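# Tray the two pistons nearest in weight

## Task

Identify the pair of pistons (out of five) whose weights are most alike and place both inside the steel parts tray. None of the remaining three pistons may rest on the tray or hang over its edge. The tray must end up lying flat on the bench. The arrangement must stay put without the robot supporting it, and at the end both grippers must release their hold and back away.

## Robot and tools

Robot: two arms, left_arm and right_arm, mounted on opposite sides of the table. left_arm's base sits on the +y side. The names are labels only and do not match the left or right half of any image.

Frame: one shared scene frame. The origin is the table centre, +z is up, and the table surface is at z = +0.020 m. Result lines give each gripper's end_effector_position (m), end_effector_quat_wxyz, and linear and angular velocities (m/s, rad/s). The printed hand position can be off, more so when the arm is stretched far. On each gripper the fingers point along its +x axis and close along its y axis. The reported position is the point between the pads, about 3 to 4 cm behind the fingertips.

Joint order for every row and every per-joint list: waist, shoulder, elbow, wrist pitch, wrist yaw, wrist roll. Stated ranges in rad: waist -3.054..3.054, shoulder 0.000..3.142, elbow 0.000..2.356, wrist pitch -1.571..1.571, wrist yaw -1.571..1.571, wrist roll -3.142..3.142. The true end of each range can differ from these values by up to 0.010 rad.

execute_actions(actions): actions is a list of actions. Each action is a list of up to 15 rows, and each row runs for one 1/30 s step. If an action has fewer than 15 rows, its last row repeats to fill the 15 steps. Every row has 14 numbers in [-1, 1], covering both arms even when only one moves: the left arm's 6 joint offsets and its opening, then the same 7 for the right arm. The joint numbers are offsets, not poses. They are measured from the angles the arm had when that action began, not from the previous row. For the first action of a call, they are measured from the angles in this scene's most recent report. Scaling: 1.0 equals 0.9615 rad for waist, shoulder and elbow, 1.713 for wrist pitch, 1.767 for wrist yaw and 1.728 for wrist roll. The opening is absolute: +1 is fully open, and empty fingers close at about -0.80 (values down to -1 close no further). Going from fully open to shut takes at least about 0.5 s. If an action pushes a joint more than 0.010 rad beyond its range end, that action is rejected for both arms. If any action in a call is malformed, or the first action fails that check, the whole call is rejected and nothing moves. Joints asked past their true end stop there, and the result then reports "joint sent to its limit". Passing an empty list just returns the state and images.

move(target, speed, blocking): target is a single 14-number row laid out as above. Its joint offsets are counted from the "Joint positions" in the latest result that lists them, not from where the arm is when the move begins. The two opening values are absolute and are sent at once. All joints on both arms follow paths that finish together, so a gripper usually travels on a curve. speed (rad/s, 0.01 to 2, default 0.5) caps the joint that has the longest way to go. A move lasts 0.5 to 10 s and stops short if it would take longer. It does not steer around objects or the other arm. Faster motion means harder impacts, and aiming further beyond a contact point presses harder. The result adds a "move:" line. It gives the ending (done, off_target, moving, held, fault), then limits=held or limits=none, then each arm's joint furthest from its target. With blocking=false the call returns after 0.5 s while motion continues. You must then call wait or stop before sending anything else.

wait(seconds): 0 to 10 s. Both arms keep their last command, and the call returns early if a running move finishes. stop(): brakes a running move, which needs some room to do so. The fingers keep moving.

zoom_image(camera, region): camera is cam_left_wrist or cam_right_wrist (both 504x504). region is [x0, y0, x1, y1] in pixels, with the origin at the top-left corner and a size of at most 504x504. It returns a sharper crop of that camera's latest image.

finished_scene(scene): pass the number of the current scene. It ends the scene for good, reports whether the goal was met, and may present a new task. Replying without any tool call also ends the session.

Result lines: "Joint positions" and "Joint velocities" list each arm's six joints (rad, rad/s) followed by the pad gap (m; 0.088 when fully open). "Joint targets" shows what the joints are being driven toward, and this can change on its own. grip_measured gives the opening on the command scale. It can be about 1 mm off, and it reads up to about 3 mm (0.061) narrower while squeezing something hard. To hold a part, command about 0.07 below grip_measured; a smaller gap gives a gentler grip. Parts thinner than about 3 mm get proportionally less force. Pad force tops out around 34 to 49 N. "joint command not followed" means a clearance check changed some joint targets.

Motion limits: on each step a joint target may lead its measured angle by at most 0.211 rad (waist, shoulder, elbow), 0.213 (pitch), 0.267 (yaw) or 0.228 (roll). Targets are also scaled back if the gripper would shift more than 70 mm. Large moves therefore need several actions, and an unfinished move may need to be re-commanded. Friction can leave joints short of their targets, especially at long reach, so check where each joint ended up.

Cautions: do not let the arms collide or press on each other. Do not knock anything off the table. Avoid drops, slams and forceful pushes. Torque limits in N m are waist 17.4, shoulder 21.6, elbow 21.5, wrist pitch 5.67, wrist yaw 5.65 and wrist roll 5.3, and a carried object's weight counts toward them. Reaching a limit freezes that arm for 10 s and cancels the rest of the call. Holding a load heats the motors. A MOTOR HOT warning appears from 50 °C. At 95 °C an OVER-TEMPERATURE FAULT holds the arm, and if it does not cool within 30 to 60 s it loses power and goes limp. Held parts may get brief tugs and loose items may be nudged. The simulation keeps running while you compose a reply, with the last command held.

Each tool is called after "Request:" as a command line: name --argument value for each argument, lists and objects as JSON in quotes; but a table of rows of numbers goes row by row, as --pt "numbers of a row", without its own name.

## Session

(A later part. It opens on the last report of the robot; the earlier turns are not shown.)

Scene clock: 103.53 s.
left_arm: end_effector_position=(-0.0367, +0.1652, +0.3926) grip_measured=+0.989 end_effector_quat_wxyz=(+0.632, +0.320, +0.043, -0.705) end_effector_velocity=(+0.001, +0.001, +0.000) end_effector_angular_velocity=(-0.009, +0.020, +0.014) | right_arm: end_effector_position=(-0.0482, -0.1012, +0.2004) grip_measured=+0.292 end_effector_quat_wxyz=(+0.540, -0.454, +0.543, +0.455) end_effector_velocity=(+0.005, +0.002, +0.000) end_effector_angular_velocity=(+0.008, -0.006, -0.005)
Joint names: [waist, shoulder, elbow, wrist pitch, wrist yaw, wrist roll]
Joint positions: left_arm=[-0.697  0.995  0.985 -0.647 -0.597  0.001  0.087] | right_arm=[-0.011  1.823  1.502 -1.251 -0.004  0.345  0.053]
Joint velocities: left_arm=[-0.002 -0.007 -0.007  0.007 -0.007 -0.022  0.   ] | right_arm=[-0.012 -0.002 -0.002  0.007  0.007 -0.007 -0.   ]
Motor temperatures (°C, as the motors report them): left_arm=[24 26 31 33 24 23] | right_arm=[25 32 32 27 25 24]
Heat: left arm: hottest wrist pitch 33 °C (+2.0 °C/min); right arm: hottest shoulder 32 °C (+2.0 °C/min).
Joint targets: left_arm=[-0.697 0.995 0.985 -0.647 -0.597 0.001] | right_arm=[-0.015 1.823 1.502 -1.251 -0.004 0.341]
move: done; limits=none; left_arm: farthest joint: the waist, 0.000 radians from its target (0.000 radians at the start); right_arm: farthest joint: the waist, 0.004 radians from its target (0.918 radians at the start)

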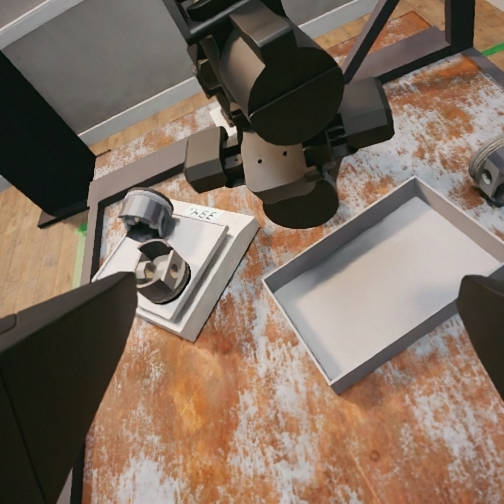

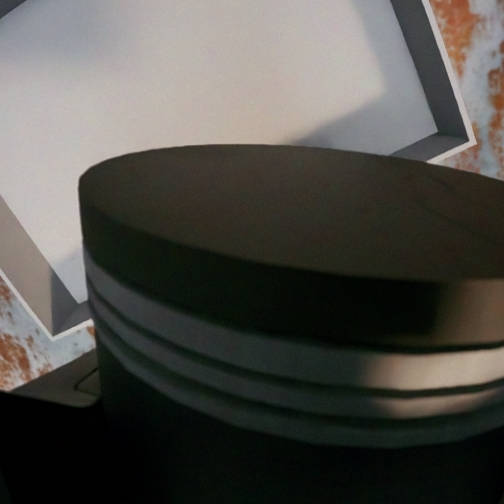

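Request:
move --target '[0,0,0,0,0,0,1, -0.957,0,0,0,0,-0.229,0.18]' --speed 0.8

Scene clock: 105.53 s.
left_arm: end_effector_position=(-0.0367, +0.1652, +0.3926) grip_measured=+0.989 end_effector_quat_wxyz=(+0.632, +0.320, +0.043, -0.705) end_effector_velocity=(+0.001, +0.002, -0.001) end_effector_angular_velocity=(+0.005, +0.033, +0.015) | right_arm: end_effector_position=(+0.2377, -0.1850, +0.2004) grip_measured=+0.292 end_effector_quat_wxyz=(+0.640, -0.298, +0.641, +0.301) end_effector_velocity=(+0.003, -0.002, +0.000) end_effector_angular_velocity=(+0.000, -0.010, -0.000)
Joint names: [waist, shoulder, elbow, wrist pitch, wrist yaw, wrist roll]
Joint positions: left_arm=[-0.697  0.995  0.985 -0.647 -0.597  0.001  0.087] | right_arm=[-0.926  1.823  1.502 -1.251 -0.004 -0.048  0.053]
Joint velocities: left_arm=[ 0.002 -0.007 -0.002 -0.007  0.007 -0.037 -0.   ] | right_arm=[-0.007 -0.002 -0.002  0.007  0.007 -0.007 -0.   ]
Motor temperatures (°C, as the motors report them): left_arm=[24 26 31 34 24 23] | right_arm=[25 32 32 27 25 24]
Heat: left arm: hottest wrist pitch 34 °C (+3.0 °C/min); right arm: hottest shoulder 32 °C (+2.0 °C/min).
Joint targets: left_arm=[-0.697 0.995 0.985 -0.647 -0.597 0.001] | right_arm=[-0.931 1.823 1.502 -1.251 -0.004 -0.051]
move: done; limits=none; left_arm: farthest joint: the waist, 0.000 radians from its target (0.000 radians at the start); right_arm: farthest joint: the waist, 0.005 radians from its target (0.920 radians at the start)

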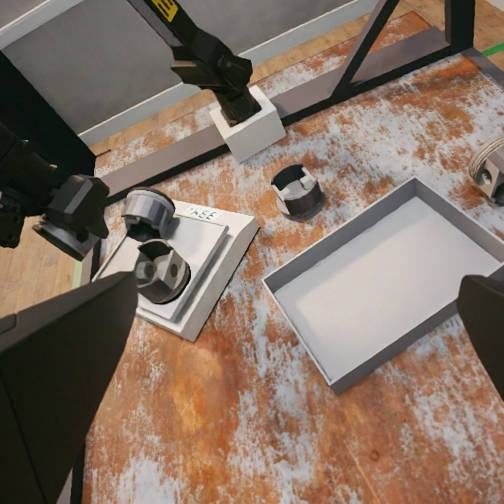

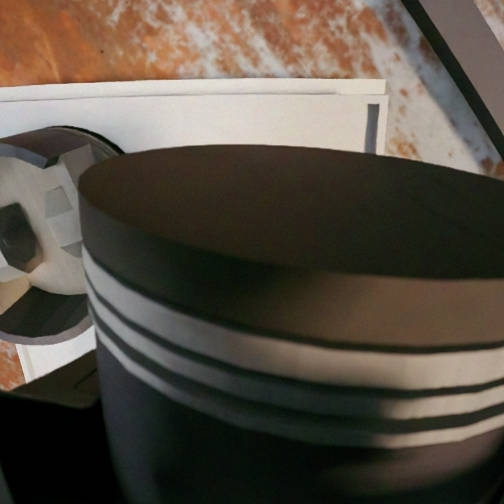

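Request:
move --target '[0,0,0,0,0,0,1, 0,0.0652,-0.2157,0.1502,0,0,0.18]' --speed 0.25

Request:
zoom_image --camera "cam_left_wrist" --region '[90, 170, 250, 310]'

Scene clock: 107.53 s.
left_arm: end_effector_position=(-0.0367, +0.1652, +0.3926) grip_measured=+0.989 end_effector_quat_wxyz=(+0.632, +0.320, +0.043, -0.705) end_effector_velocity=(+0.001, +0.001, -0.002) end_effector_angular_velocity=(+0.006, -0.005, +0.007) | right_arm: end_effector_position=(+0.2381, -0.1850, +0.1337) grip_measured=+0.292 end_effector_quat_wxyz=(+0.640, -0.298, +0.641, +0.300) end_effector_velocity=(-0.001, +0.002, +0.000) end_effector_angular_velocity=(+0.020, +0.011, +0.020)
Joint names: [waist, shoulder, elbow, wrist pitch, wrist yaw, wrist roll]
Joint positions: left_arm=[-0.697  0.995  0.985 -0.647 -0.597  0.001  0.087] | right_arm=[-0.927  1.876  1.301 -0.996 -0.004 -0.048  0.053]
Joint velocities: left_arm=[-0.002  0.002 -0.002 -0.007 -0.007 -0.007 -0.   ] | right_arm=[-0.002 -0.002 -0.002  0.007 -0.022 -0.022 -0.   ]
Motor temperatures (°C, as the motors report them): left_arm=[24 26 31 34 24 23] | right_arm=[25 32 32 27 25 24]
Heat: left arm: hottest wrist pitch 34 °C (+2.0 °C/min); right arm: hottest shoulder 32 °C (+2.0 °C/min).
Joint targets: left_arm=[-0.697 0.995 0.985 -0.647 -0.597 0.001] | right_arm=[-0.927 1.885 1.295 -0.993 -0.004 -0.048]
move: done; limits=none; left_arm: farthest joint: the waist, 0.000 radians from its target (0.000 radians at the start); right_arm: farthest joint: the shoulder, 0.010 radians from its target (0.063 radians at the start)

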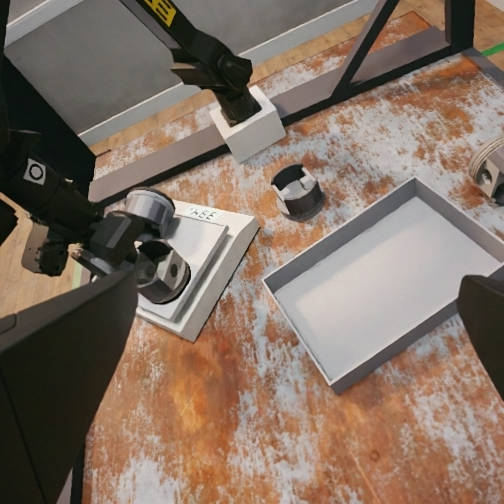

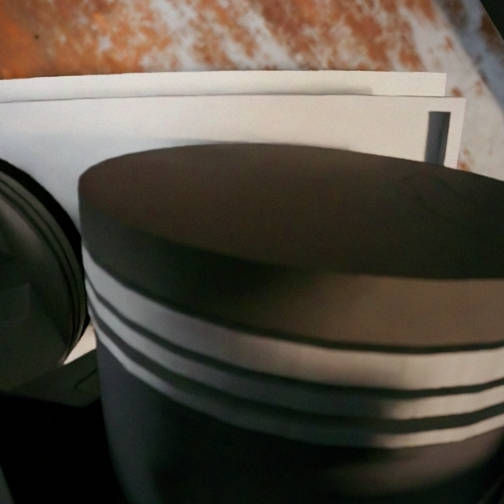

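Region (90, 170, 250, 310) of cam_left_wrist's 504x504 image, scaled by 3.150, with more detail than that image has; it fills the top 441 rows of this view, and the rest is white.

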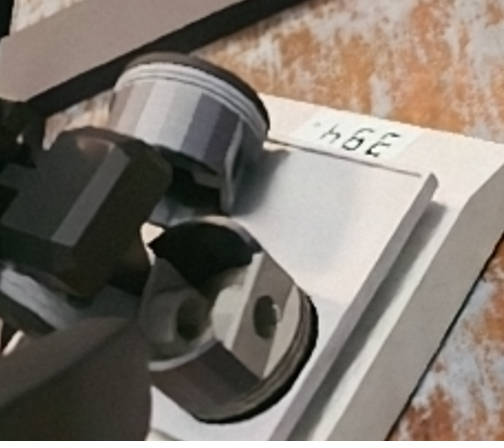

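Request:
move --target '[0,0,0,0,0,0,1, 0,0.013,-0.016,0.0085,0,0,0.18]' --speed 0.04

Request:
zoom_image --camera "cam_left_wrist" --region '[90, 170, 250, 310]'

Scene clock: 108.63 s.
left_arm: end_effector_position=(-0.0367, +0.1652, +0.3926) grip_measured=+0.989 end_effector_quat_wxyz=(+0.632, +0.320, +0.043, -0.705) end_effector_velocity=(+0.000, -0.000, +0.001) end_effector_angular_velocity=(-0.008, +0.008, +0.007) | right_arm: end_effector_position=(+0.2377, -0.1854, +0.1307) grip_measured=+0.292 end_effector_quat_wxyz=(+0.640, -0.298, +0.641, +0.300) end_effector_velocity=(+0.002, -0.001, +0.000) end_effector_angular_velocity=(+0.000, -0.010, +0.005)
Joint names: [waist, shoulder, elbow, wrist pitch, wrist yaw, wrist roll]
Joint positions: left_arm=[-0.697  0.995  0.985 -0.647 -0.597  0.001  0.087] | right_arm=[-0.927  1.878  1.291 -0.984 -0.004 -0.048  0.053]
Joint velocities: left_arm=[-0.002 -0.002 -0.002  0.007 -0.007 -0.007  0.   ] | right_arm=[-0.002 -0.002 -0.002  0.007  0.007 -0.007 -0.   ]
Motor temperatures (°C, as the motors report them): left_arm=[24 26 31 34 24 23] | right_arm=[25 32 32 27 25 24]
Heat: left arm: hottest wrist pitch 34 °C (+2.0 °C/min); right arm: hottest shoulder 32 °C (+1.0 °C/min).
Joint targets: left_arm=[-0.697 0.995 0.985 -0.647 -0.597 0.001] | right_arm=[-0.927 1.888 1.285 -0.981 -0.004 -0.048]
move: off_target (right_arm); limits=none; left_arm: farthest joint: the waist, 0.000 radians from its target (0.000 radians at the start); right_arm: farthest joint: the shoulder, 0.011 radians from its target (0.013 radians at the start)

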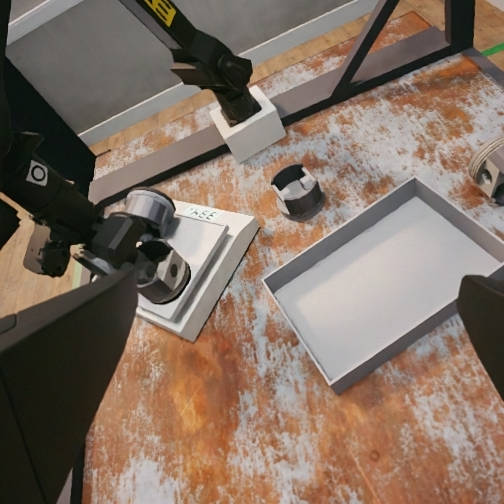

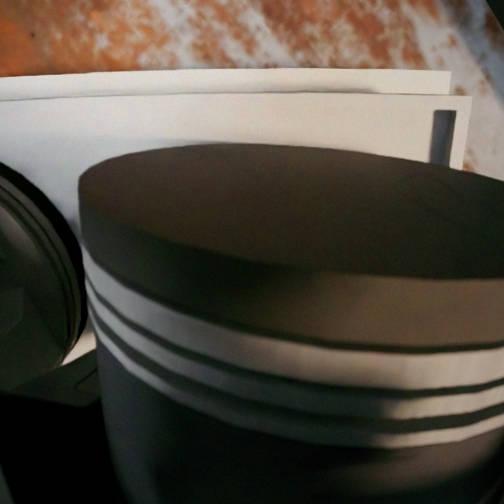

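Region (90, 170, 250, 310) of cam_left_wrist's 504x504 image, scaled by 3.150, with more detail than that image has; it fills the top 441 rows of this view, and the rest is white.

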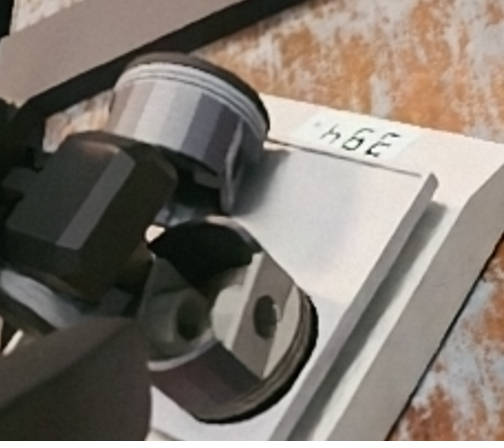

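Request:
move --target '[0,0,0,0,0,0,1, 0,0.014,-0.016,0.0085,0,0,0.18]' --speed 0.04

Request:
zoom_image --camera "cam_left_wrist" --region '[90, 170, 250, 310]'

Scene clock: 109.53 s.
left_arm: end_effector_position=(-0.0367, +0.1652, +0.3926) grip_measured=+0.989 end_effector_quat_wxyz=(+0.632, +0.320, +0.043, -0.705) end_effector_velocity=(+0.001, +0.001, -0.001) end_effector_angular_velocity=(+0.003, +0.011, +0.014) | right_arm: end_effector_position=(+0.2378, -0.1853, +0.1290) grip_measured=+0.292 end_effector_quat_wxyz=(+0.641, -0.297, +0.640, +0.301) end_effector_velocity=(-0.003, -0.003, -0.003) end_effector_angular_velocity=(-0.008, +0.017, +0.005)
Joint names: [waist, shoulder, elbow, wrist pitch, wrist yaw, wrist roll]
Joint positions: left_arm=[-0.697  0.995  0.985 -0.647 -0.597  0.001  0.087] | right_arm=[-0.927  1.878  1.283 -0.973 -0.004 -0.048  0.053]
Joint velocities: left_arm=[-0.002 -0.002 -0.002 -0.007 -0.007 -0.022 -0.   ] | right_arm=[-0.002  0.002 -0.007 -0.007 -0.007 -0.007  0.   ]
Motor temperatures (°C, as the motors report them): left_arm=[24 26 31 34 24 23] | right_arm=[25 32 32 27 25 24]
Heat: left arm: hottest wrist pitch 34 °C (+2.0 °C/min); right arm: hottest shoulder 32 °C (+1.0 °C/min).
Joint targets: left_arm=[-0.697 0.995 0.985 -0.647 -0.597 0.001] | right_arm=[-0.927 1.891 1.275 -0.969 -0.004 -0.048]
move: off_target (right_arm); limits=none; left_arm: farthest joint: the waist, 0.000 radians from its target (0.000 radians at the start); right_arm: farthest joint: the shoulder, 0.014 radians from its target (0.014 radians at the start)

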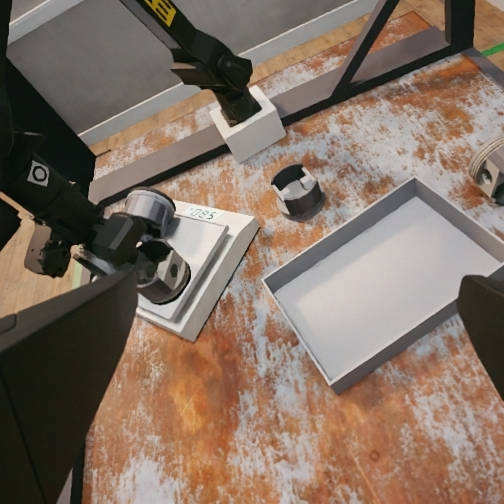

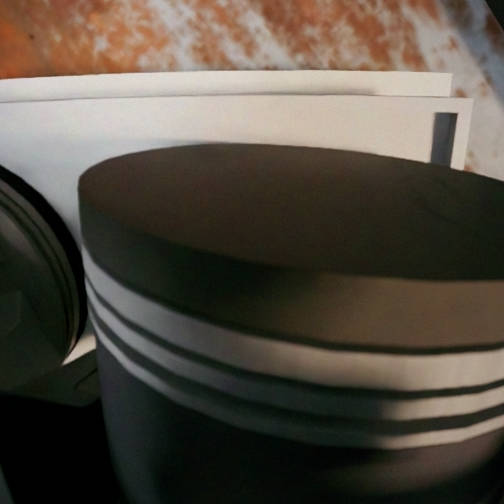

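Region (90, 170, 250, 310) of cam_left_wrist's 504x504 image, scaled by 3.150, with more detail than that image has; it fills the top 441 rows of this view, and the rest is white.

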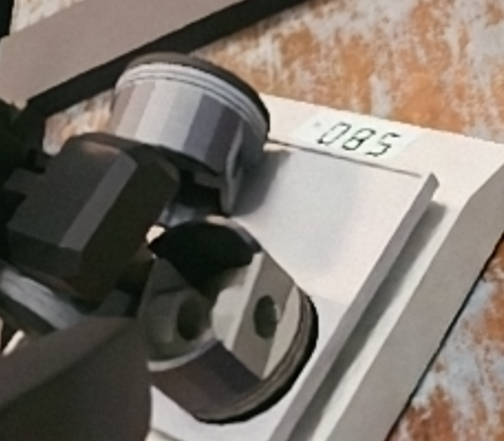

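Request:
execute_actions --actions '[[[0,0,0,0,0,0,1,0,0,0,0,0,0,0.25],[0,0,0,0,0,0,1,0,0,0,0,0,0,0.3],[0,0,0,0,0,0,1,0,0,0,0,0,0,0.35],[0,0,0,0,0,0,1,0,0,0,0,0,0,0.42],[0,0,0,0,0,0,1,0,0,0,0,0,0,0.5],[0,0,0,0,0,0,1,0,0,0,0,0,0,0.58]]]'

Request:
zoom_image --camera "cam_left_wrist" --region '[90, 170, 250, 310]'

Scene clock: 110.40 s.
left_arm: end_effector_position=(-0.0367, +0.1652, +0.3926) grip_measured=+0.989 end_effector_quat_wxyz=(+0.632, +0.320, +0.043, -0.705) end_effector_velocity=(+0.002, -0.001, +0.002) end_effector_angular_velocity=(-0.014, +0.014, +0.026) | right_arm: end_effector_position=(+0.2377, -0.1854, +0.1289) grip_measured=+0.566 end_effector_quat_wxyz=(+0.641, -0.297, +0.640, +0.301) end_effector_velocity=(+0.003, +0.001, +0.001) end_effector_angular_velocity=(+0.004, -0.014, +0.005)
Joint names: [waist, shoulder, elbow, wrist pitch, wrist yaw, wrist roll]
Joint positions: left_arm=[-0.697  0.995  0.985 -0.647 -0.597  0.001  0.087] | right_arm=[-0.927  1.878  1.283 -0.973 -0.004 -0.048  0.067]
Joint velocities: left_arm=[-0.002 -0.002 -0.002  0.007 -0.022 -0.022 -0.   ] | right_arm=[-0.002 -0.002  0.002  0.007  0.007 -0.007  0.005]
Motor temperatures (°C, as the motors report them): left_arm=[24 26 31 34 24 23] | right_arm=[25 32 32 27 25 24]
Heat: left arm: hottest wrist pitch 34 °C (+2.0 °C/min); right arm: hottest shoulder 32 °C (+1.0 °C/min).
Joint targets: left_arm=[-0.697 0.995 0.985 -0.647 -0.597 0.001] | right_arm=[-0.927 1.878 1.283 -0.973 -0.004 -0.048]

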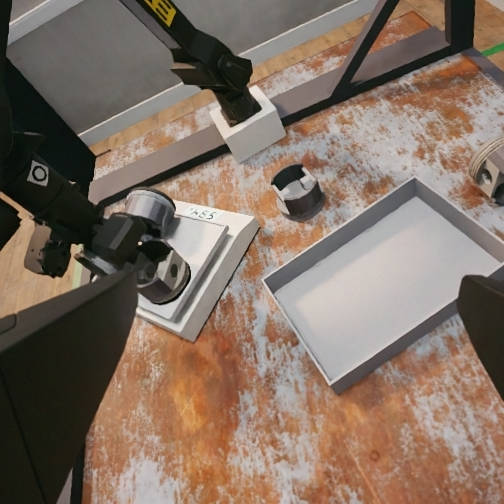

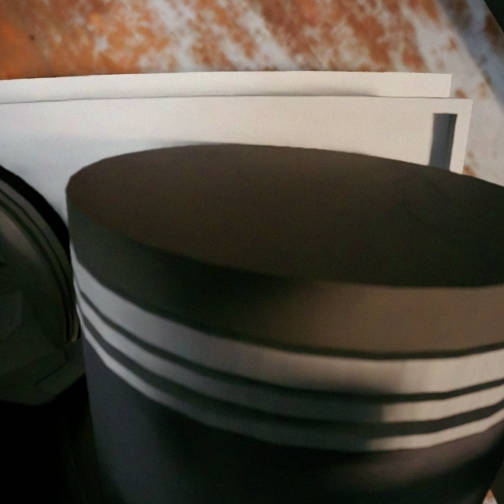

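Region (90, 170, 250, 310) of cam_left_wrist's 504x504 image, scaled by 3.150, with more detail than that image has; it fills the top 441 rows of this view, and the rest is white.

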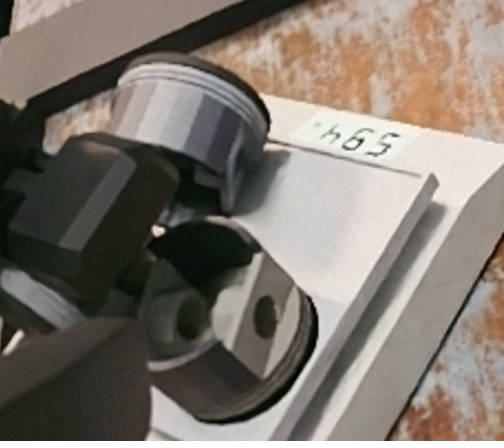

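Request:
wait --seconds 0

Request:
zoom_image --camera "cam_left_wrist" --region '[150, 190, 250, 250]'

Scene clock: 110.93 s.
left_arm: end_effector_position=(-0.0367, +0.1652, +0.3926) grip_measured=+0.989 end_effector_quat_wxyz=(+0.632, +0.320, +0.043, -0.705) end_effector_velocity=(+0.005, +0.003, -0.006) end_effector_angular_velocity=(+0.025, -0.021, +0.012) | right_arm: end_effector_position=(+0.2377, -0.1854, +0.1289) grip_measured=+0.578 end_effector_quat_wxyz=(+0.641, -0.297, +0.640, +0.301) end_effector_velocity=(-0.007, -0.003, -0.001) end_effector_angular_velocity=(-0.005, +0.034, -0.010)
Joint names: [waist, shoulder, elbow, wrist pitch, wrist yaw, wrist roll]
Joint positions: left_arm=[-0.697  0.995  0.985 -0.647 -0.597  0.001  0.087] | right_arm=[-0.927  1.878  1.283 -0.973 -0.004 -0.048  0.067]
Joint velocities: left_arm=[ 0.002 -0.002 -0.002 -0.037 -0.007 -0.007 -0.   ] | right_arm=[-0.002 -0.002 -0.007 -0.022 -0.022  0.007 -0.   ]
Motor temperatures (°C, as the motors report them): left_arm=[24 26 31 34 24 23] | right_arm=[25 32 32 27 25 24]
Heat: left arm: hottest wrist pitch 34 °C (+2.0 °C/min); right arm: hottest shoulder 32 °C (+1.0 °C/min).
Joint targets: left_arm=[-0.697 0.995 0.985 -0.647 -0.597 0.001] | right_arm=[-0.927 1.878 1.283 -0.973 -0.004 -0.048]

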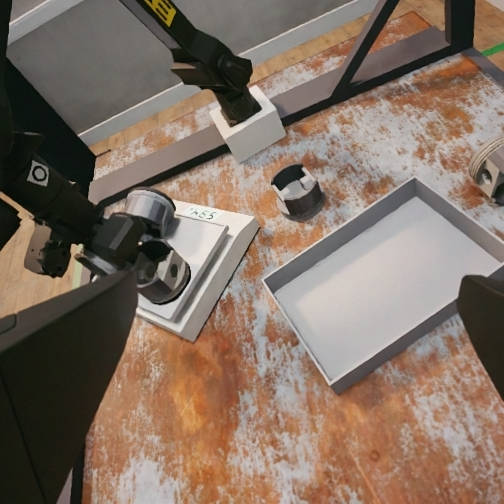

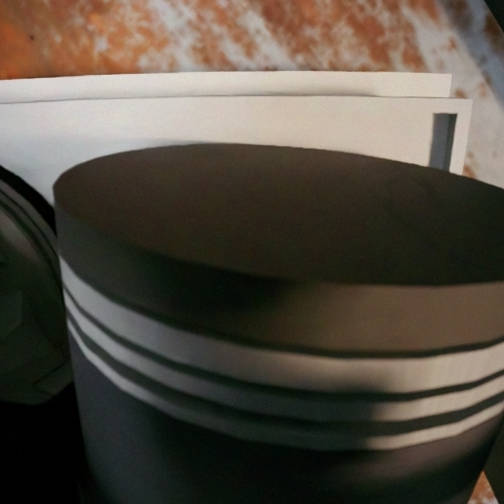

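Region (150, 190, 250, 250) of cam_left_wrist's 504x504 image, scaled by 5.040, with more detail than that image has; it fills the top 302 rows of this view, and the rest is white.

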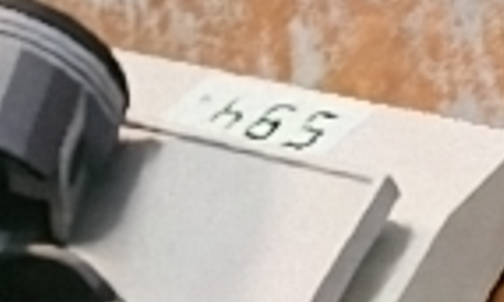

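Stable at 594 (C=200, B=202). Regrasp C and lift.

Request:
execute_actions --actions '[[[0,0,0,0,0,0,1,0,0,0,0,0,0,0.54],[0,0,0,0,0,0,1,0,0,0,0,0,0,0.5],[0,0,0,0,0,0,1,0,0,0,0,0,0,0.47],[0,0,0,0,0,0,1,0,0,0,0,0,0,0.44],[0,0,0,0,0,0,1,0,0,0,0,0,0,0.41],[0,0,0,0,0,0,1,0,0,0,0,0,0,0.38],[0,0,0,0,0,0,1,0,0,0,0,0,0,0.36],[0,0,0,0,0,0,1,0,0,0,0,0,0,0.34],[0,0,0,0,0,0,1,0,0,0,0,0,0,0.32],[0,0,0,0,0,0,1,0,0,0,0,0,0,0.30],[0,0,0,0,0,0,1,0,0,0,0,0,0,0.27],[0,0,0,0,0,0,1,0,0,0,0,0,0,0.24],[0,0,0,0,0,0,1,0,0,0,0,0,0,0.21],[0,0,0,0,0,0,1,0,0,0,0,0,0,0.18]]]'

Scene clock: 111.97 s.
left_arm: end_effector_position=(-0.0367, +0.1652, +0.3926) grip_measured=+0.989 end_effector_quat_wxyz=(+0.632, +0.320, +0.043, -0.705) end_effector_velocity=(+0.003, +0.001, -0.000) end_effector_angular_velocity=(-0.003, -0.021, +0.011) | right_arm: end_effector_position=(+0.2377, -0.1855, +0.1289) grip_measured=+0.286 end_effector_quat_wxyz=(+0.641, -0.297, +0.641, +0.301) end_effector_velocity=(-0.004, -0.000, -0.001) end_effector_angular_velocity=(+0.006, +0.024, +0.005)
Joint names: [waist, shoulder, elbow, wrist pitch, wrist yaw, wrist roll]
Joint positions: left_arm=[-0.697  0.995  0.985 -0.647 -0.597  0.001  0.087] | right_arm=[-0.927  1.878  1.283 -0.974 -0.004 -0.048  0.053]
Joint velocities: left_arm=[-0.002 -0.002 -0.002 -0.007 -0.022  0.007 -0.   ] | right_arm=[-0.002  0.002 -0.002 -0.007 -0.022 -0.007 -0.   ]
Motor temperatures (°C, as the motors report them): left_arm=[24 26 31 34 24 23] | right_arm=[25 32 32 27 25 24]
Heat: left arm: hottest wrist pitch 34 °C (+2.0 °C/min); right arm: hottest shoulder 32 °C (+1.0 °C/min).
Joint targets: left_arm=[-0.697 0.995 0.985 -0.647 -0.597 0.001] | right_arm=[-0.927 1.878 1.283 -0.973 -0.004 -0.048]

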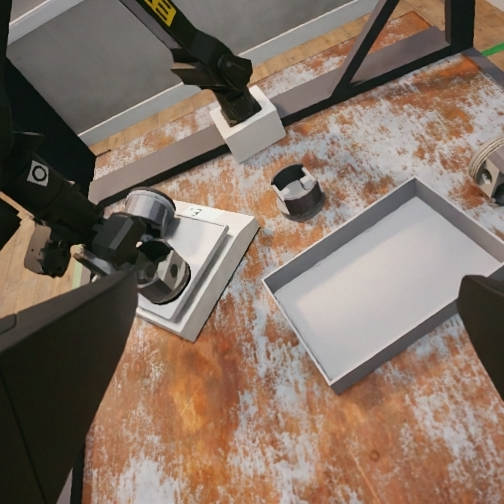

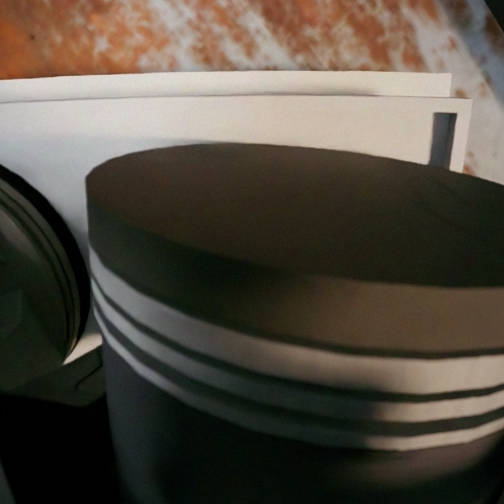

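Request:
move --target '[0,-0.3,-0.3,0,0,0,1, 0,-0.074,0.241,-0.1635,0,0,0.18]' --speed 0.4

Scene clock: 114.47 s.
left_arm: end_effector_position=(-0.0005, +0.2076, +0.3479) grip_measured=+0.989 end_effector_quat_wxyz=(+0.633, +0.315, +0.042, -0.706) end_effector_velocity=(+0.001, +0.003, -0.005) end_effector_angular_velocity=(+0.020, -0.005, -0.005) | right_arm: end_effector_position=(+0.2377, -0.1854, +0.2001) grip_measured=+0.286 end_effector_quat_wxyz=(+0.639, -0.298, +0.642, +0.300) end_effector_velocity=(-0.004, -0.004, +0.000) end_effector_angular_velocity=(-0.011, +0.020, +0.005)
Joint names: [waist, shoulder, elbow, wrist pitch, wrist yaw, wrist roll]
Joint positions: left_arm=[-0.697  0.711  0.712 -0.647 -0.597  0.001  0.087] | right_arm=[-0.927  1.823  1.502 -1.252 -0.004 -0.048  0.053]
Joint velocities: left_arm=[-0.002 -0.007 -0.007 -0.022  0.007 -0.007 -0.   ] | right_arm=[-0.002 -0.002 -0.002 -0.022 -0.007 -0.007 -0.   ]
Motor temperatures (°C, as the motors report them): left_arm=[24 26 31 34 24 23] | right_arm=[25 33 32 27 25 24]
Heat: left arm: hottest wrist pitch 34 °C (+2.0 °C/min); right arm: hottest shoulder 33 °C (+2.0 °C/min).
Joint targets: left_arm=[-0.697 0.707 0.697 -0.647 -0.597 0.001] | right_arm=[-0.927 1.807 1.515 -1.254 -0.004 -0.048]
move: off_target (left_arm, right_arm); limits=none; left_arm: farthest joint: the elbow, 0.016 radians from its target (0.289 radians at the start); right_arm: farthest joint: the shoulder, 0.016 radians from its target (0.071 radians at the start)

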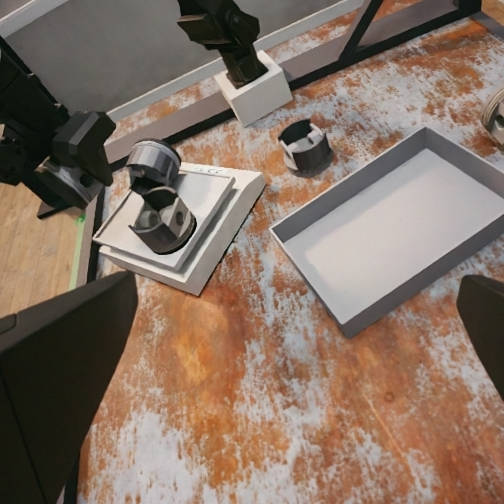

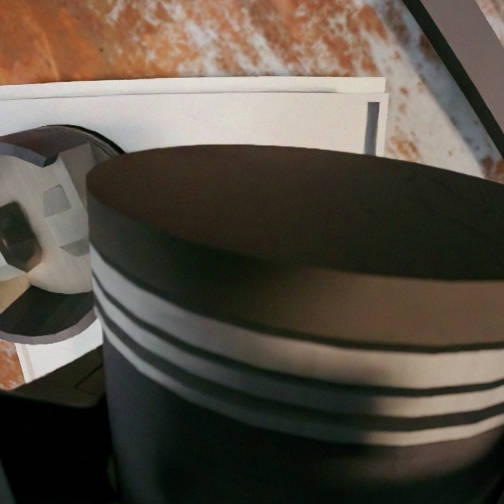

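Request:
move --target '[0,0,0,0,0,0,1, 0.917,0.215,0.186,0.020,0,-0.061,0.18]' --speed 0.8

Scene clock: 116.57 s.
left_arm: end_effector_position=(-0.0004, +0.2076, +0.3478) grip_measured=+0.989 end_effector_quat_wxyz=(+0.633, +0.315, +0.042, -0.706) end_effector_velocity=(+0.003, +0.002, -0.005) end_effector_angular_velocity=(+0.018, -0.014, +0.007) | right_arm: end_effector_position=(-0.0429, -0.0519, +0.1753) grip_measured=+0.286 end_effector_quat_wxyz=(+0.423, -0.565, +0.425, +0.567) end_effector_velocity=(+0.001, -0.005, +0.000) end_effector_angular_velocity=(-0.023, +0.004, +0.005)
Joint names: [waist, shoulder, elbow, wrist pitch, wrist yaw, wrist roll]
Joint positions: left_arm=[-0.697  0.71   0.712 -0.647 -0.597  0.001  0.087] | right_arm=[-0.046  2.018  1.668 -1.22  -0.004 -0.15   0.053]
Joint velocities: left_arm=[-0.002 -0.002 -0.007 -0.022 -0.007 -0.007 -0.   ] | right_arm=[-0.002 -0.002 -0.002 -0.022 -0.007 -0.007 -0.   ]
Motor temperatures (°C, as the motors report them): left_arm=[24 26 31 34 24 23] | right_arm=[25 33 32 27 25 24]
Heat: left arm: hottest wrist pitch 34 °C (+2.0 °C/min); right arm: hottest shoulder 33 °C (+3.0 °C/min).
Joint targets: left_arm=[-0.697 0.711 0.712 -0.647 -0.597 0.001] | right_arm=[-0.046 2.030 1.681 -1.217 -0.004 -0.153]
move: off_target (right_arm); limits=none; left_arm: farthest joint: the shoulder, 0.001 radians from its target (0.001 radians at the start); right_arm: farthest joint: the elbow, 0.013 radians from its target (0.179 radians at the start)

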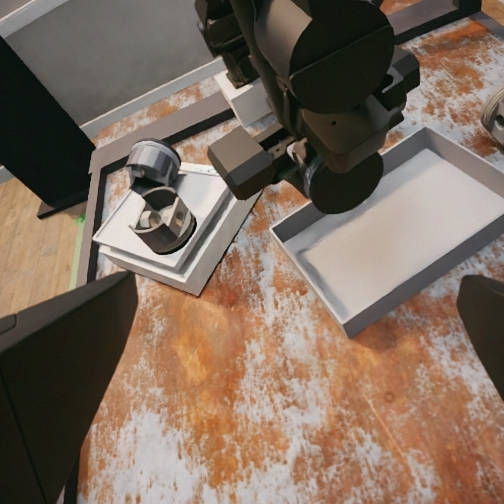

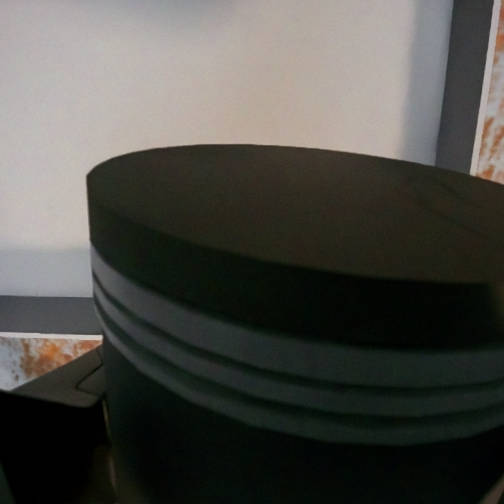

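Request:
move --target '[0,0,0,0,0,0,1, 0,0.120,-0.256,0.2022,0,0,0.18]' --speed 0.35

Scene clock: 118.57 s.
left_arm: end_effector_position=(-0.0004, +0.2076, +0.3478) grip_measured=+0.989 end_effector_quat_wxyz=(+0.633, +0.315, +0.042, -0.706) end_effector_velocity=(-0.001, -0.002, +0.003) end_effector_angular_velocity=(-0.020, +0.005, -0.000) | right_arm: end_effector_position=(-0.0429, -0.0524, +0.0785) grip_measured=+0.286 end_effector_quat_wxyz=(+0.422, -0.565, +0.425, +0.567) end_effector_velocity=(+0.002, -0.002, +0.000) end_effector_angular_velocity=(-0.006, -0.008, +0.005)
Joint names: [waist, shoulder, elbow, wrist pitch, wrist yaw, wrist roll]
Joint positions: left_arm=[-0.697  0.71   0.712 -0.647 -0.597  0.001  0.087] | right_arm=[-0.046  2.123  1.427 -0.876 -0.004 -0.15   0.053]
Joint velocities: left_arm=[-0.002 -0.002 -0.002  0.022 -0.007  0.007 -0.   ] | right_arm=[-0.002 -0.002 -0.002 -0.007  0.007 -0.007  0.   ]
Motor temperatures (°C, as the motors report them): left_arm=[24 26 31 34 24 23] | right_arm=[25 33 32 27 25 24]
Heat: left arm: hottest wrist pitch 34 °C (+2.0 °C/min); right arm: hottest shoulder 33 °C (+3.0 °C/min).
Joint targets: left_arm=[-0.697 0.710 0.712 -0.647 -0.597 0.001] | right_arm=[-0.046 2.133 1.422 -0.873 -0.004 -0.150]
move: done; limits=none; left_arm: farthest joint: the waist, 0.000 radians from its target (0.000 radians at the start); right_arm: farthest joint: the shoulder, 0.010 radians from its target (0.115 radians at the start)

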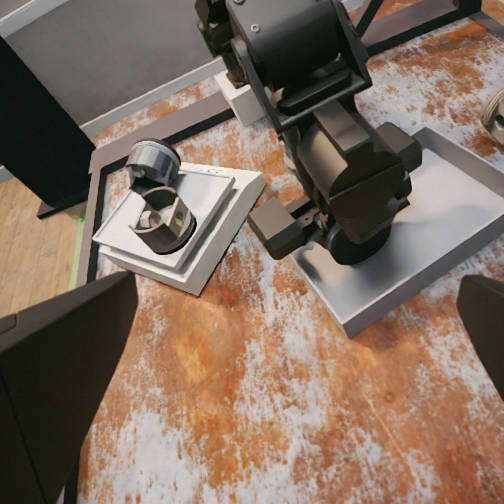

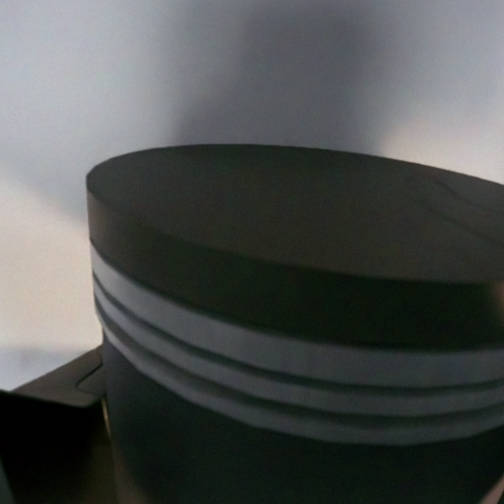

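Request:
move --target '[0,0,0,0,0,0,1, 0,0.017,-0.0166,0.012,0,0,0.18]' --speed 0.04

Scene clock: 119.80 s.
left_arm: end_effector_position=(-0.0004, +0.2076, +0.3478) grip_measured=+0.989 end_effector_quat_wxyz=(+0.633, +0.315, +0.042, -0.706) end_effector_velocity=(+0.004, +0.001, -0.002) end_effector_angular_velocity=(+0.001, +0.001, +0.026) | right_arm: end_effector_position=(-0.0429, -0.0525, +0.0743) grip_measured=+0.286 end_effector_quat_wxyz=(+0.423, -0.565, +0.425, +0.567) end_effector_velocity=(-0.002, -0.002, +0.000) end_effector_angular_velocity=(-0.010, +0.021, +0.005)
Joint names: [waist, shoulder, elbow, wrist pitch, wrist yaw, wrist roll]
Joint positions: left_arm=[-0.697  0.71   0.712 -0.647 -0.597  0.001  0.087] | right_arm=[-0.046  2.128  1.416 -0.858 -0.004 -0.15   0.053]
Joint velocities: left_arm=[-0.002 -0.002 -0.007 -0.007 -0.022 -0.022 -0.   ] | right_arm=[-0.002 -0.002 -0.002 -0.007 -0.022 -0.007 -0.   ]
Motor temperatures (°C, as the motors report them): left_arm=[24 26 31 34 24 23] | right_arm=[25 33 32 27 25 24]
Heat: left arm: hottest wrist pitch 34 °C (+2.0 °C/min); right arm: hottest shoulder 33 °C (+3.0 °C/min).
Joint targets: left_arm=[-0.697 0.710 0.712 -0.647 -0.597 0.001] | right_arm=[-0.046 2.140 1.411 -0.856 -0.004 -0.150]
move: off_target (right_arm); limits=none; left_arm: farthest joint: the waist, 0.000 radians from its target (0.000 radians at the start); right_arm: farthest joint: the shoulder, 0.011 radians from its target (0.016 radians at the start)

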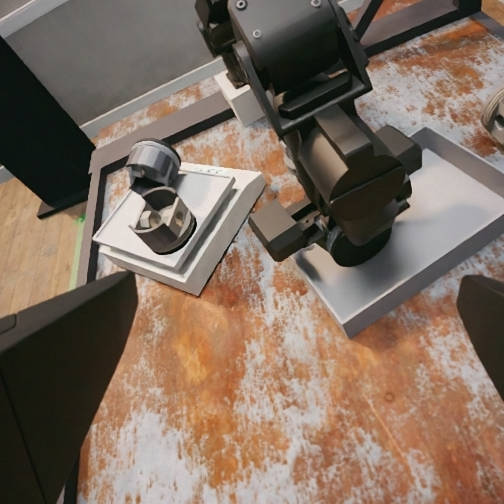

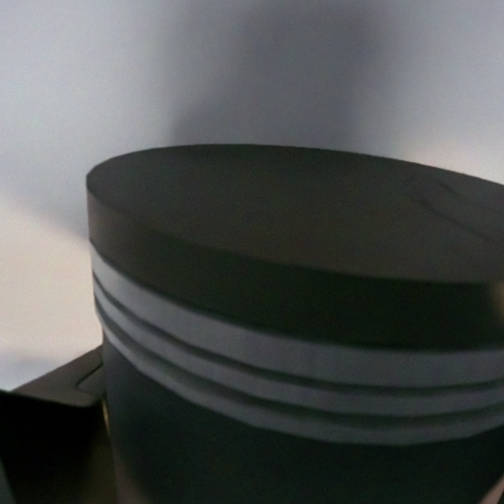

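Request:
move --target '[0,0,0,0,0,0,1, 0,0.017,-0.0146,0.010,0,0,0.18]' --speed 0.04

Scene clock: 120.73 s.
left_arm: end_effector_position=(-0.0004, +0.2076, +0.3478) grip_measured=+0.989 end_effector_quat_wxyz=(+0.633, +0.315, +0.042, -0.706) end_effector_velocity=(+0.001, +0.001, -0.001) end_effector_angular_velocity=(+0.003, -0.002, +0.007) | right_arm: end_effector_position=(-0.0429, -0.0520, +0.0725) grip_measured=+0.286 end_effector_quat_wxyz=(+0.424, -0.563, +0.423, +0.569) end_effector_velocity=(+0.000, -0.002, +0.000) end_effector_angular_velocity=(-0.008, +0.006, +0.005)
Joint names: [waist, shoulder, elbow, wrist pitch, wrist yaw, wrist roll]
Joint positions: left_arm=[-0.697  0.71   0.712 -0.647 -0.597  0.001  0.087] | right_arm=[-0.046  2.129  1.409 -0.845 -0.004 -0.15   0.053]
Joint velocities: left_arm=[-0.002 -0.002 -0.002 -0.007 -0.007 -0.007  0.   ] | right_arm=[-0.002 -0.002 -0.002 -0.007 -0.007 -0.007 -0.   ]
Motor temperatures (°C, as the motors report them): left_arm=[24 26 31 34 24 23] | right_arm=[25 33 32 27 25 24]
Heat: left arm: hottest wrist pitch 34 °C (+2.0 °C/min); right arm: hottest shoulder 33 °C (+2.0 °C/min).
Joint targets: left_arm=[-0.697 0.710 0.712 -0.647 -0.597 0.001] | right_arm=[-0.046 2.144 1.402 -0.841 -0.004 -0.150]
move: off_target (right_arm); limits=none; left_arm: farthest joint: the waist, 0.000 radians from its target (0.000 radians at the start); right_arm: farthest joint: the shoulder, 0.015 radians from its target (0.016 radians at the start)

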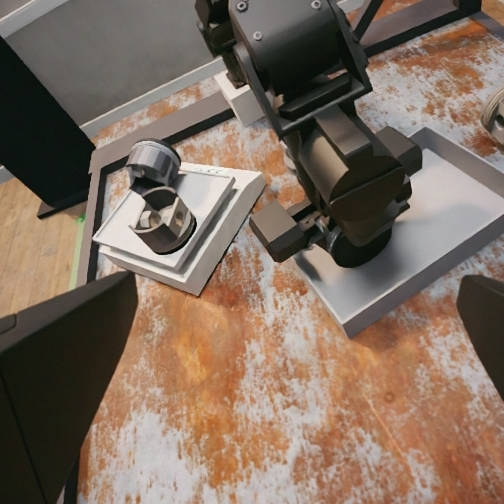

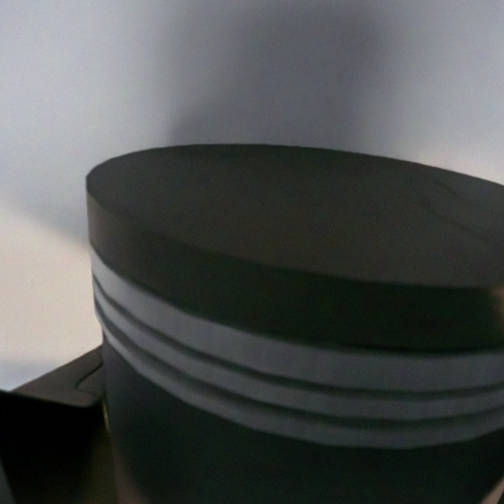

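Request:
execute_actions --actions '[[[0,0,0,0,0,0,1,0,0,0,0,0,0,0.25],[0,0,0,0,0,0,1,0,0,0,0,0,0,0.3],[0,0,0,0,0,0,1,0,0,0,0,0,0,0.35],[0,0,0,0,0,0,1,0,0,0,0,0,0,0.42],[0,0,0,0,0,0,1,0,0,0,0,0,0,0.5],[0,0,0,0,0,0,1,0,0,0,0,0,0,0.6],[0,0,0,0,0,0,1,0,0,0,0,0,0,0.7],[0,0,0,0,0,0,1,0,0,0,0,0,0,0.8]]]'

Request:
move --target '[0,0,0,0,0,0,1, 0,-0.115,0.212,-0.177,0,0,0.8]' --speed 0.5

Scene clock: 121.93 s.
left_arm: end_effector_position=(-0.0004, +0.2076, +0.3478) grip_measured=+0.989 end_effector_quat_wxyz=(+0.633, +0.315, +0.042, -0.706) end_effector_velocity=(+0.001, +0.001, -0.002) end_effector_angular_velocity=(+0.006, -0.005, +0.007) | right_arm: end_effector_position=(-0.0429, -0.0521, +0.0724) grip_measured=+0.768 end_effector_quat_wxyz=(+0.424, -0.563, +0.423, +0.569) end_effector_velocity=(+0.000, -0.002, +0.000) end_effector_angular_velocity=(-0.008, +0.006, +0.005)
Joint names: [waist, shoulder, elbow, wrist pitch, wrist yaw, wrist roll]
Joint positions: left_arm=[-0.697  0.71   0.712 -0.647 -0.597  0.001  0.087] | right_arm=[-0.046  2.129  1.409 -0.845 -0.004 -0.15   0.077]
Joint velocities: left_arm=[-0.002  0.002 -0.002 -0.007 -0.007 -0.007 -0.   ] | right_arm=[-0.002 -0.002 -0.002 -0.007 -0.007 -0.007  0.014]
Motor temperatures (°C, as the motors report them): left_arm=[24 26 31 34 24 23] | right_arm=[25 33 32 27 25 24]
Heat: left arm: hottest wrist pitch 34 °C (+2.0 °C/min); right arm: hottest shoulder 33 °C (+2.0 °C/min).
Joint targets: left_arm=[-0.697 0.710 0.712 -0.647 -0.597 0.001] | right_arm=[-0.046 2.129 1.409 -0.845 -0.004 -0.150]

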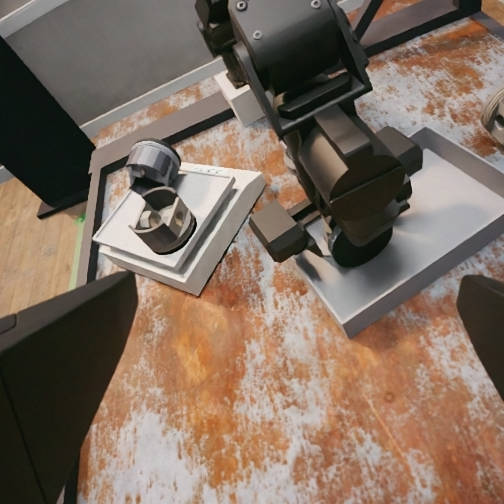

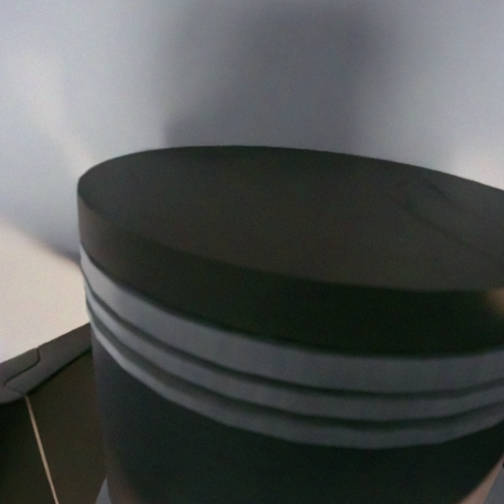

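Scene clock: 123.17 s.
left_arm: end_effector_position=(-0.0004, +0.2076, +0.3478) grip_measured=+0.989 end_effector_quat_wxyz=(+0.633, +0.315, +0.042, -0.706) end_effector_velocity=(+0.002, +0.002, -0.006) end_effector_angular_velocity=(+0.023, -0.008, +0.000) | right_arm: end_effector_position=(-0.0429, -0.0519, +0.1555) grip_measured=+0.798 end_effector_quat_wxyz=(+0.423, -0.565, +0.425, +0.567) end_effector_velocity=(+0.004, -0.001, +0.002) end_effector_angular_velocity=(-0.001, -0.008, -0.000)
Joint names: [waist, shoulder, elbow, wrist pitch, wrist yaw, wrist roll]
Joint positions: left_arm=[-0.697  0.71   0.712 -0.647 -0.597  0.001  0.087] | right_arm=[-0.046  2.029  1.605 -1.146 -0.004 -0.15   0.078]
Joint velocities: left_arm=[ 0.002 -0.002 -0.007 -0.022  0.007 -0.007 -0.   ] | right_arm=[-0.007 -0.007 -0.002 -0.007  0.007 -0.007 -0.   ]
Motor temperatures (°C, as the motors report them): left_arm=[24 26 31 34 24 23] | right_arm=[25 34 32 27 25 24]
Heat: left arm: hottest wrist pitch 34 °C (+2.0 °C/min); right arm: hottest shoulder 34 °C (+3.0 °C/min).
Joint targets: left_arm=[-0.697 0.710 0.712 -0.647 -0.597 0.001] | right_arm=[-0.046 2.018 1.613 -1.148 -0.004 -0.150]
move: off_target (right_arm); limits=none; left_arm: farthest joint: the waist, 0.000 radians from its target (0.000 radians at the start); right_arm: farthest joint: the shoulder, 0.011 radians from its target (0.110 radians at the start)

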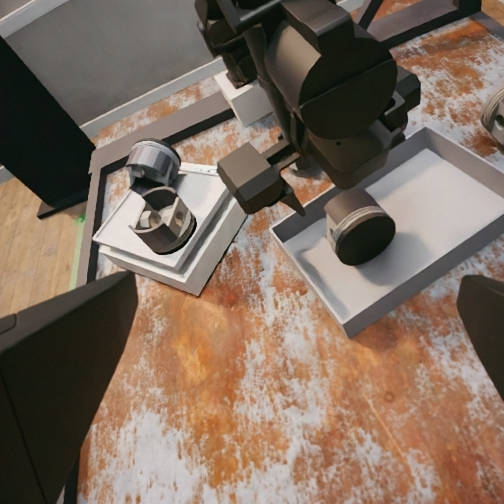

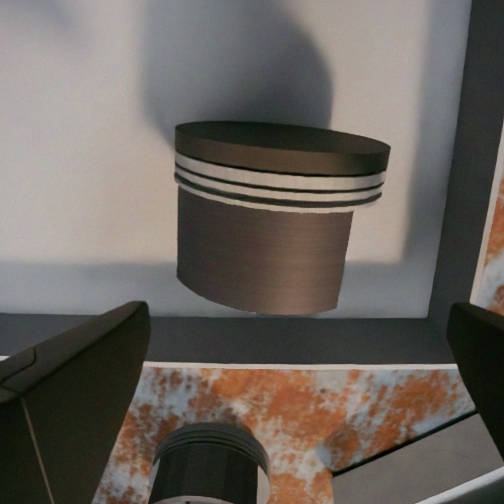

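Request:
move --target '[0,0,0,0,0,0,1, -0.633,-0.183,-0.084,-0.0566,0,0.042,0.6]' --speed 0.9

Scene clock: 125.10 s.
left_arm: end_effector_position=(-0.0004, +0.2076, +0.3478) grip_measured=+0.989 end_effector_quat_wxyz=(+0.633, +0.315, +0.042, -0.706) end_effector_velocity=(+0.001, +0.001, -0.002) end_effector_angular_velocity=(+0.006, -0.018, -0.000) | right_arm: end_effector_position=(+0.1661, -0.1229, +0.1942) grip_measured=+0.602 end_effector_quat_wxyz=(+0.586, -0.393, +0.588, +0.395) end_effector_velocity=(-0.002, -0.002, +0.000) end_effector_angular_velocity=(+0.003, +0.023, -0.000)
Joint names: [waist, shoulder, elbow, wrist pitch, wrist yaw, wrist roll]
Joint positions: left_arm=[-0.697  0.71   0.712 -0.647 -0.597  0.001  0.087] | right_arm=[-0.65   1.867  1.534 -1.241 -0.004 -0.081  0.069]
Joint velocities: left_arm=[-0.002  0.002 -0.002 -0.007 -0.007  0.007 -0.   ] | right_arm=[-0.007 -0.002 -0.002 -0.007 -0.022 -0.007 -0.   ]
Motor temperatures (°C, as the motors report them): left_arm=[24 26 31 34 24 23] | right_arm=[25 34 32 27 25 24]
Heat: left arm: hottest wrist pitch 34 °C (+2.0 °C/min); right arm: hottest shoulder 34 °C (+3.0 °C/min).
Joint targets: left_arm=[-0.697 0.710 0.712 -0.647 -0.597 0.001] | right_arm=[-0.655 1.854 1.525 -1.243 -0.004 -0.078]
move: off_target (right_arm); limits=none; left_arm: farthest joint: the waist, 0.000 radians from its target (0.000 radians at the start); right_arm: farthest joint: the shoulder, 0.014 radians from its target (0.176 radians at the start)

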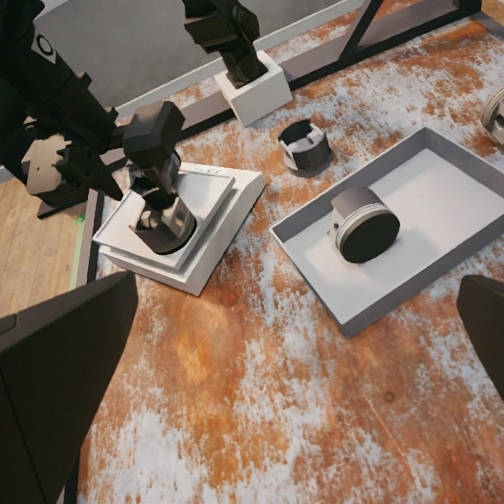

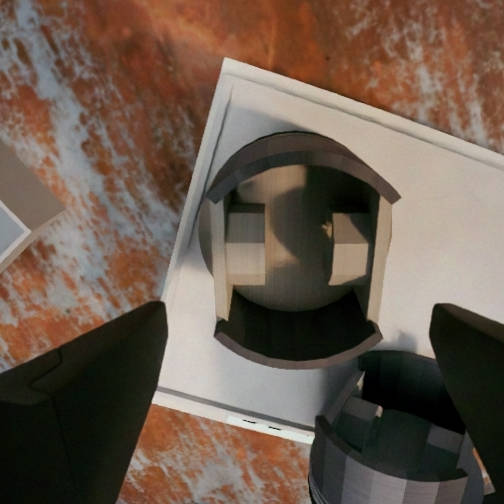

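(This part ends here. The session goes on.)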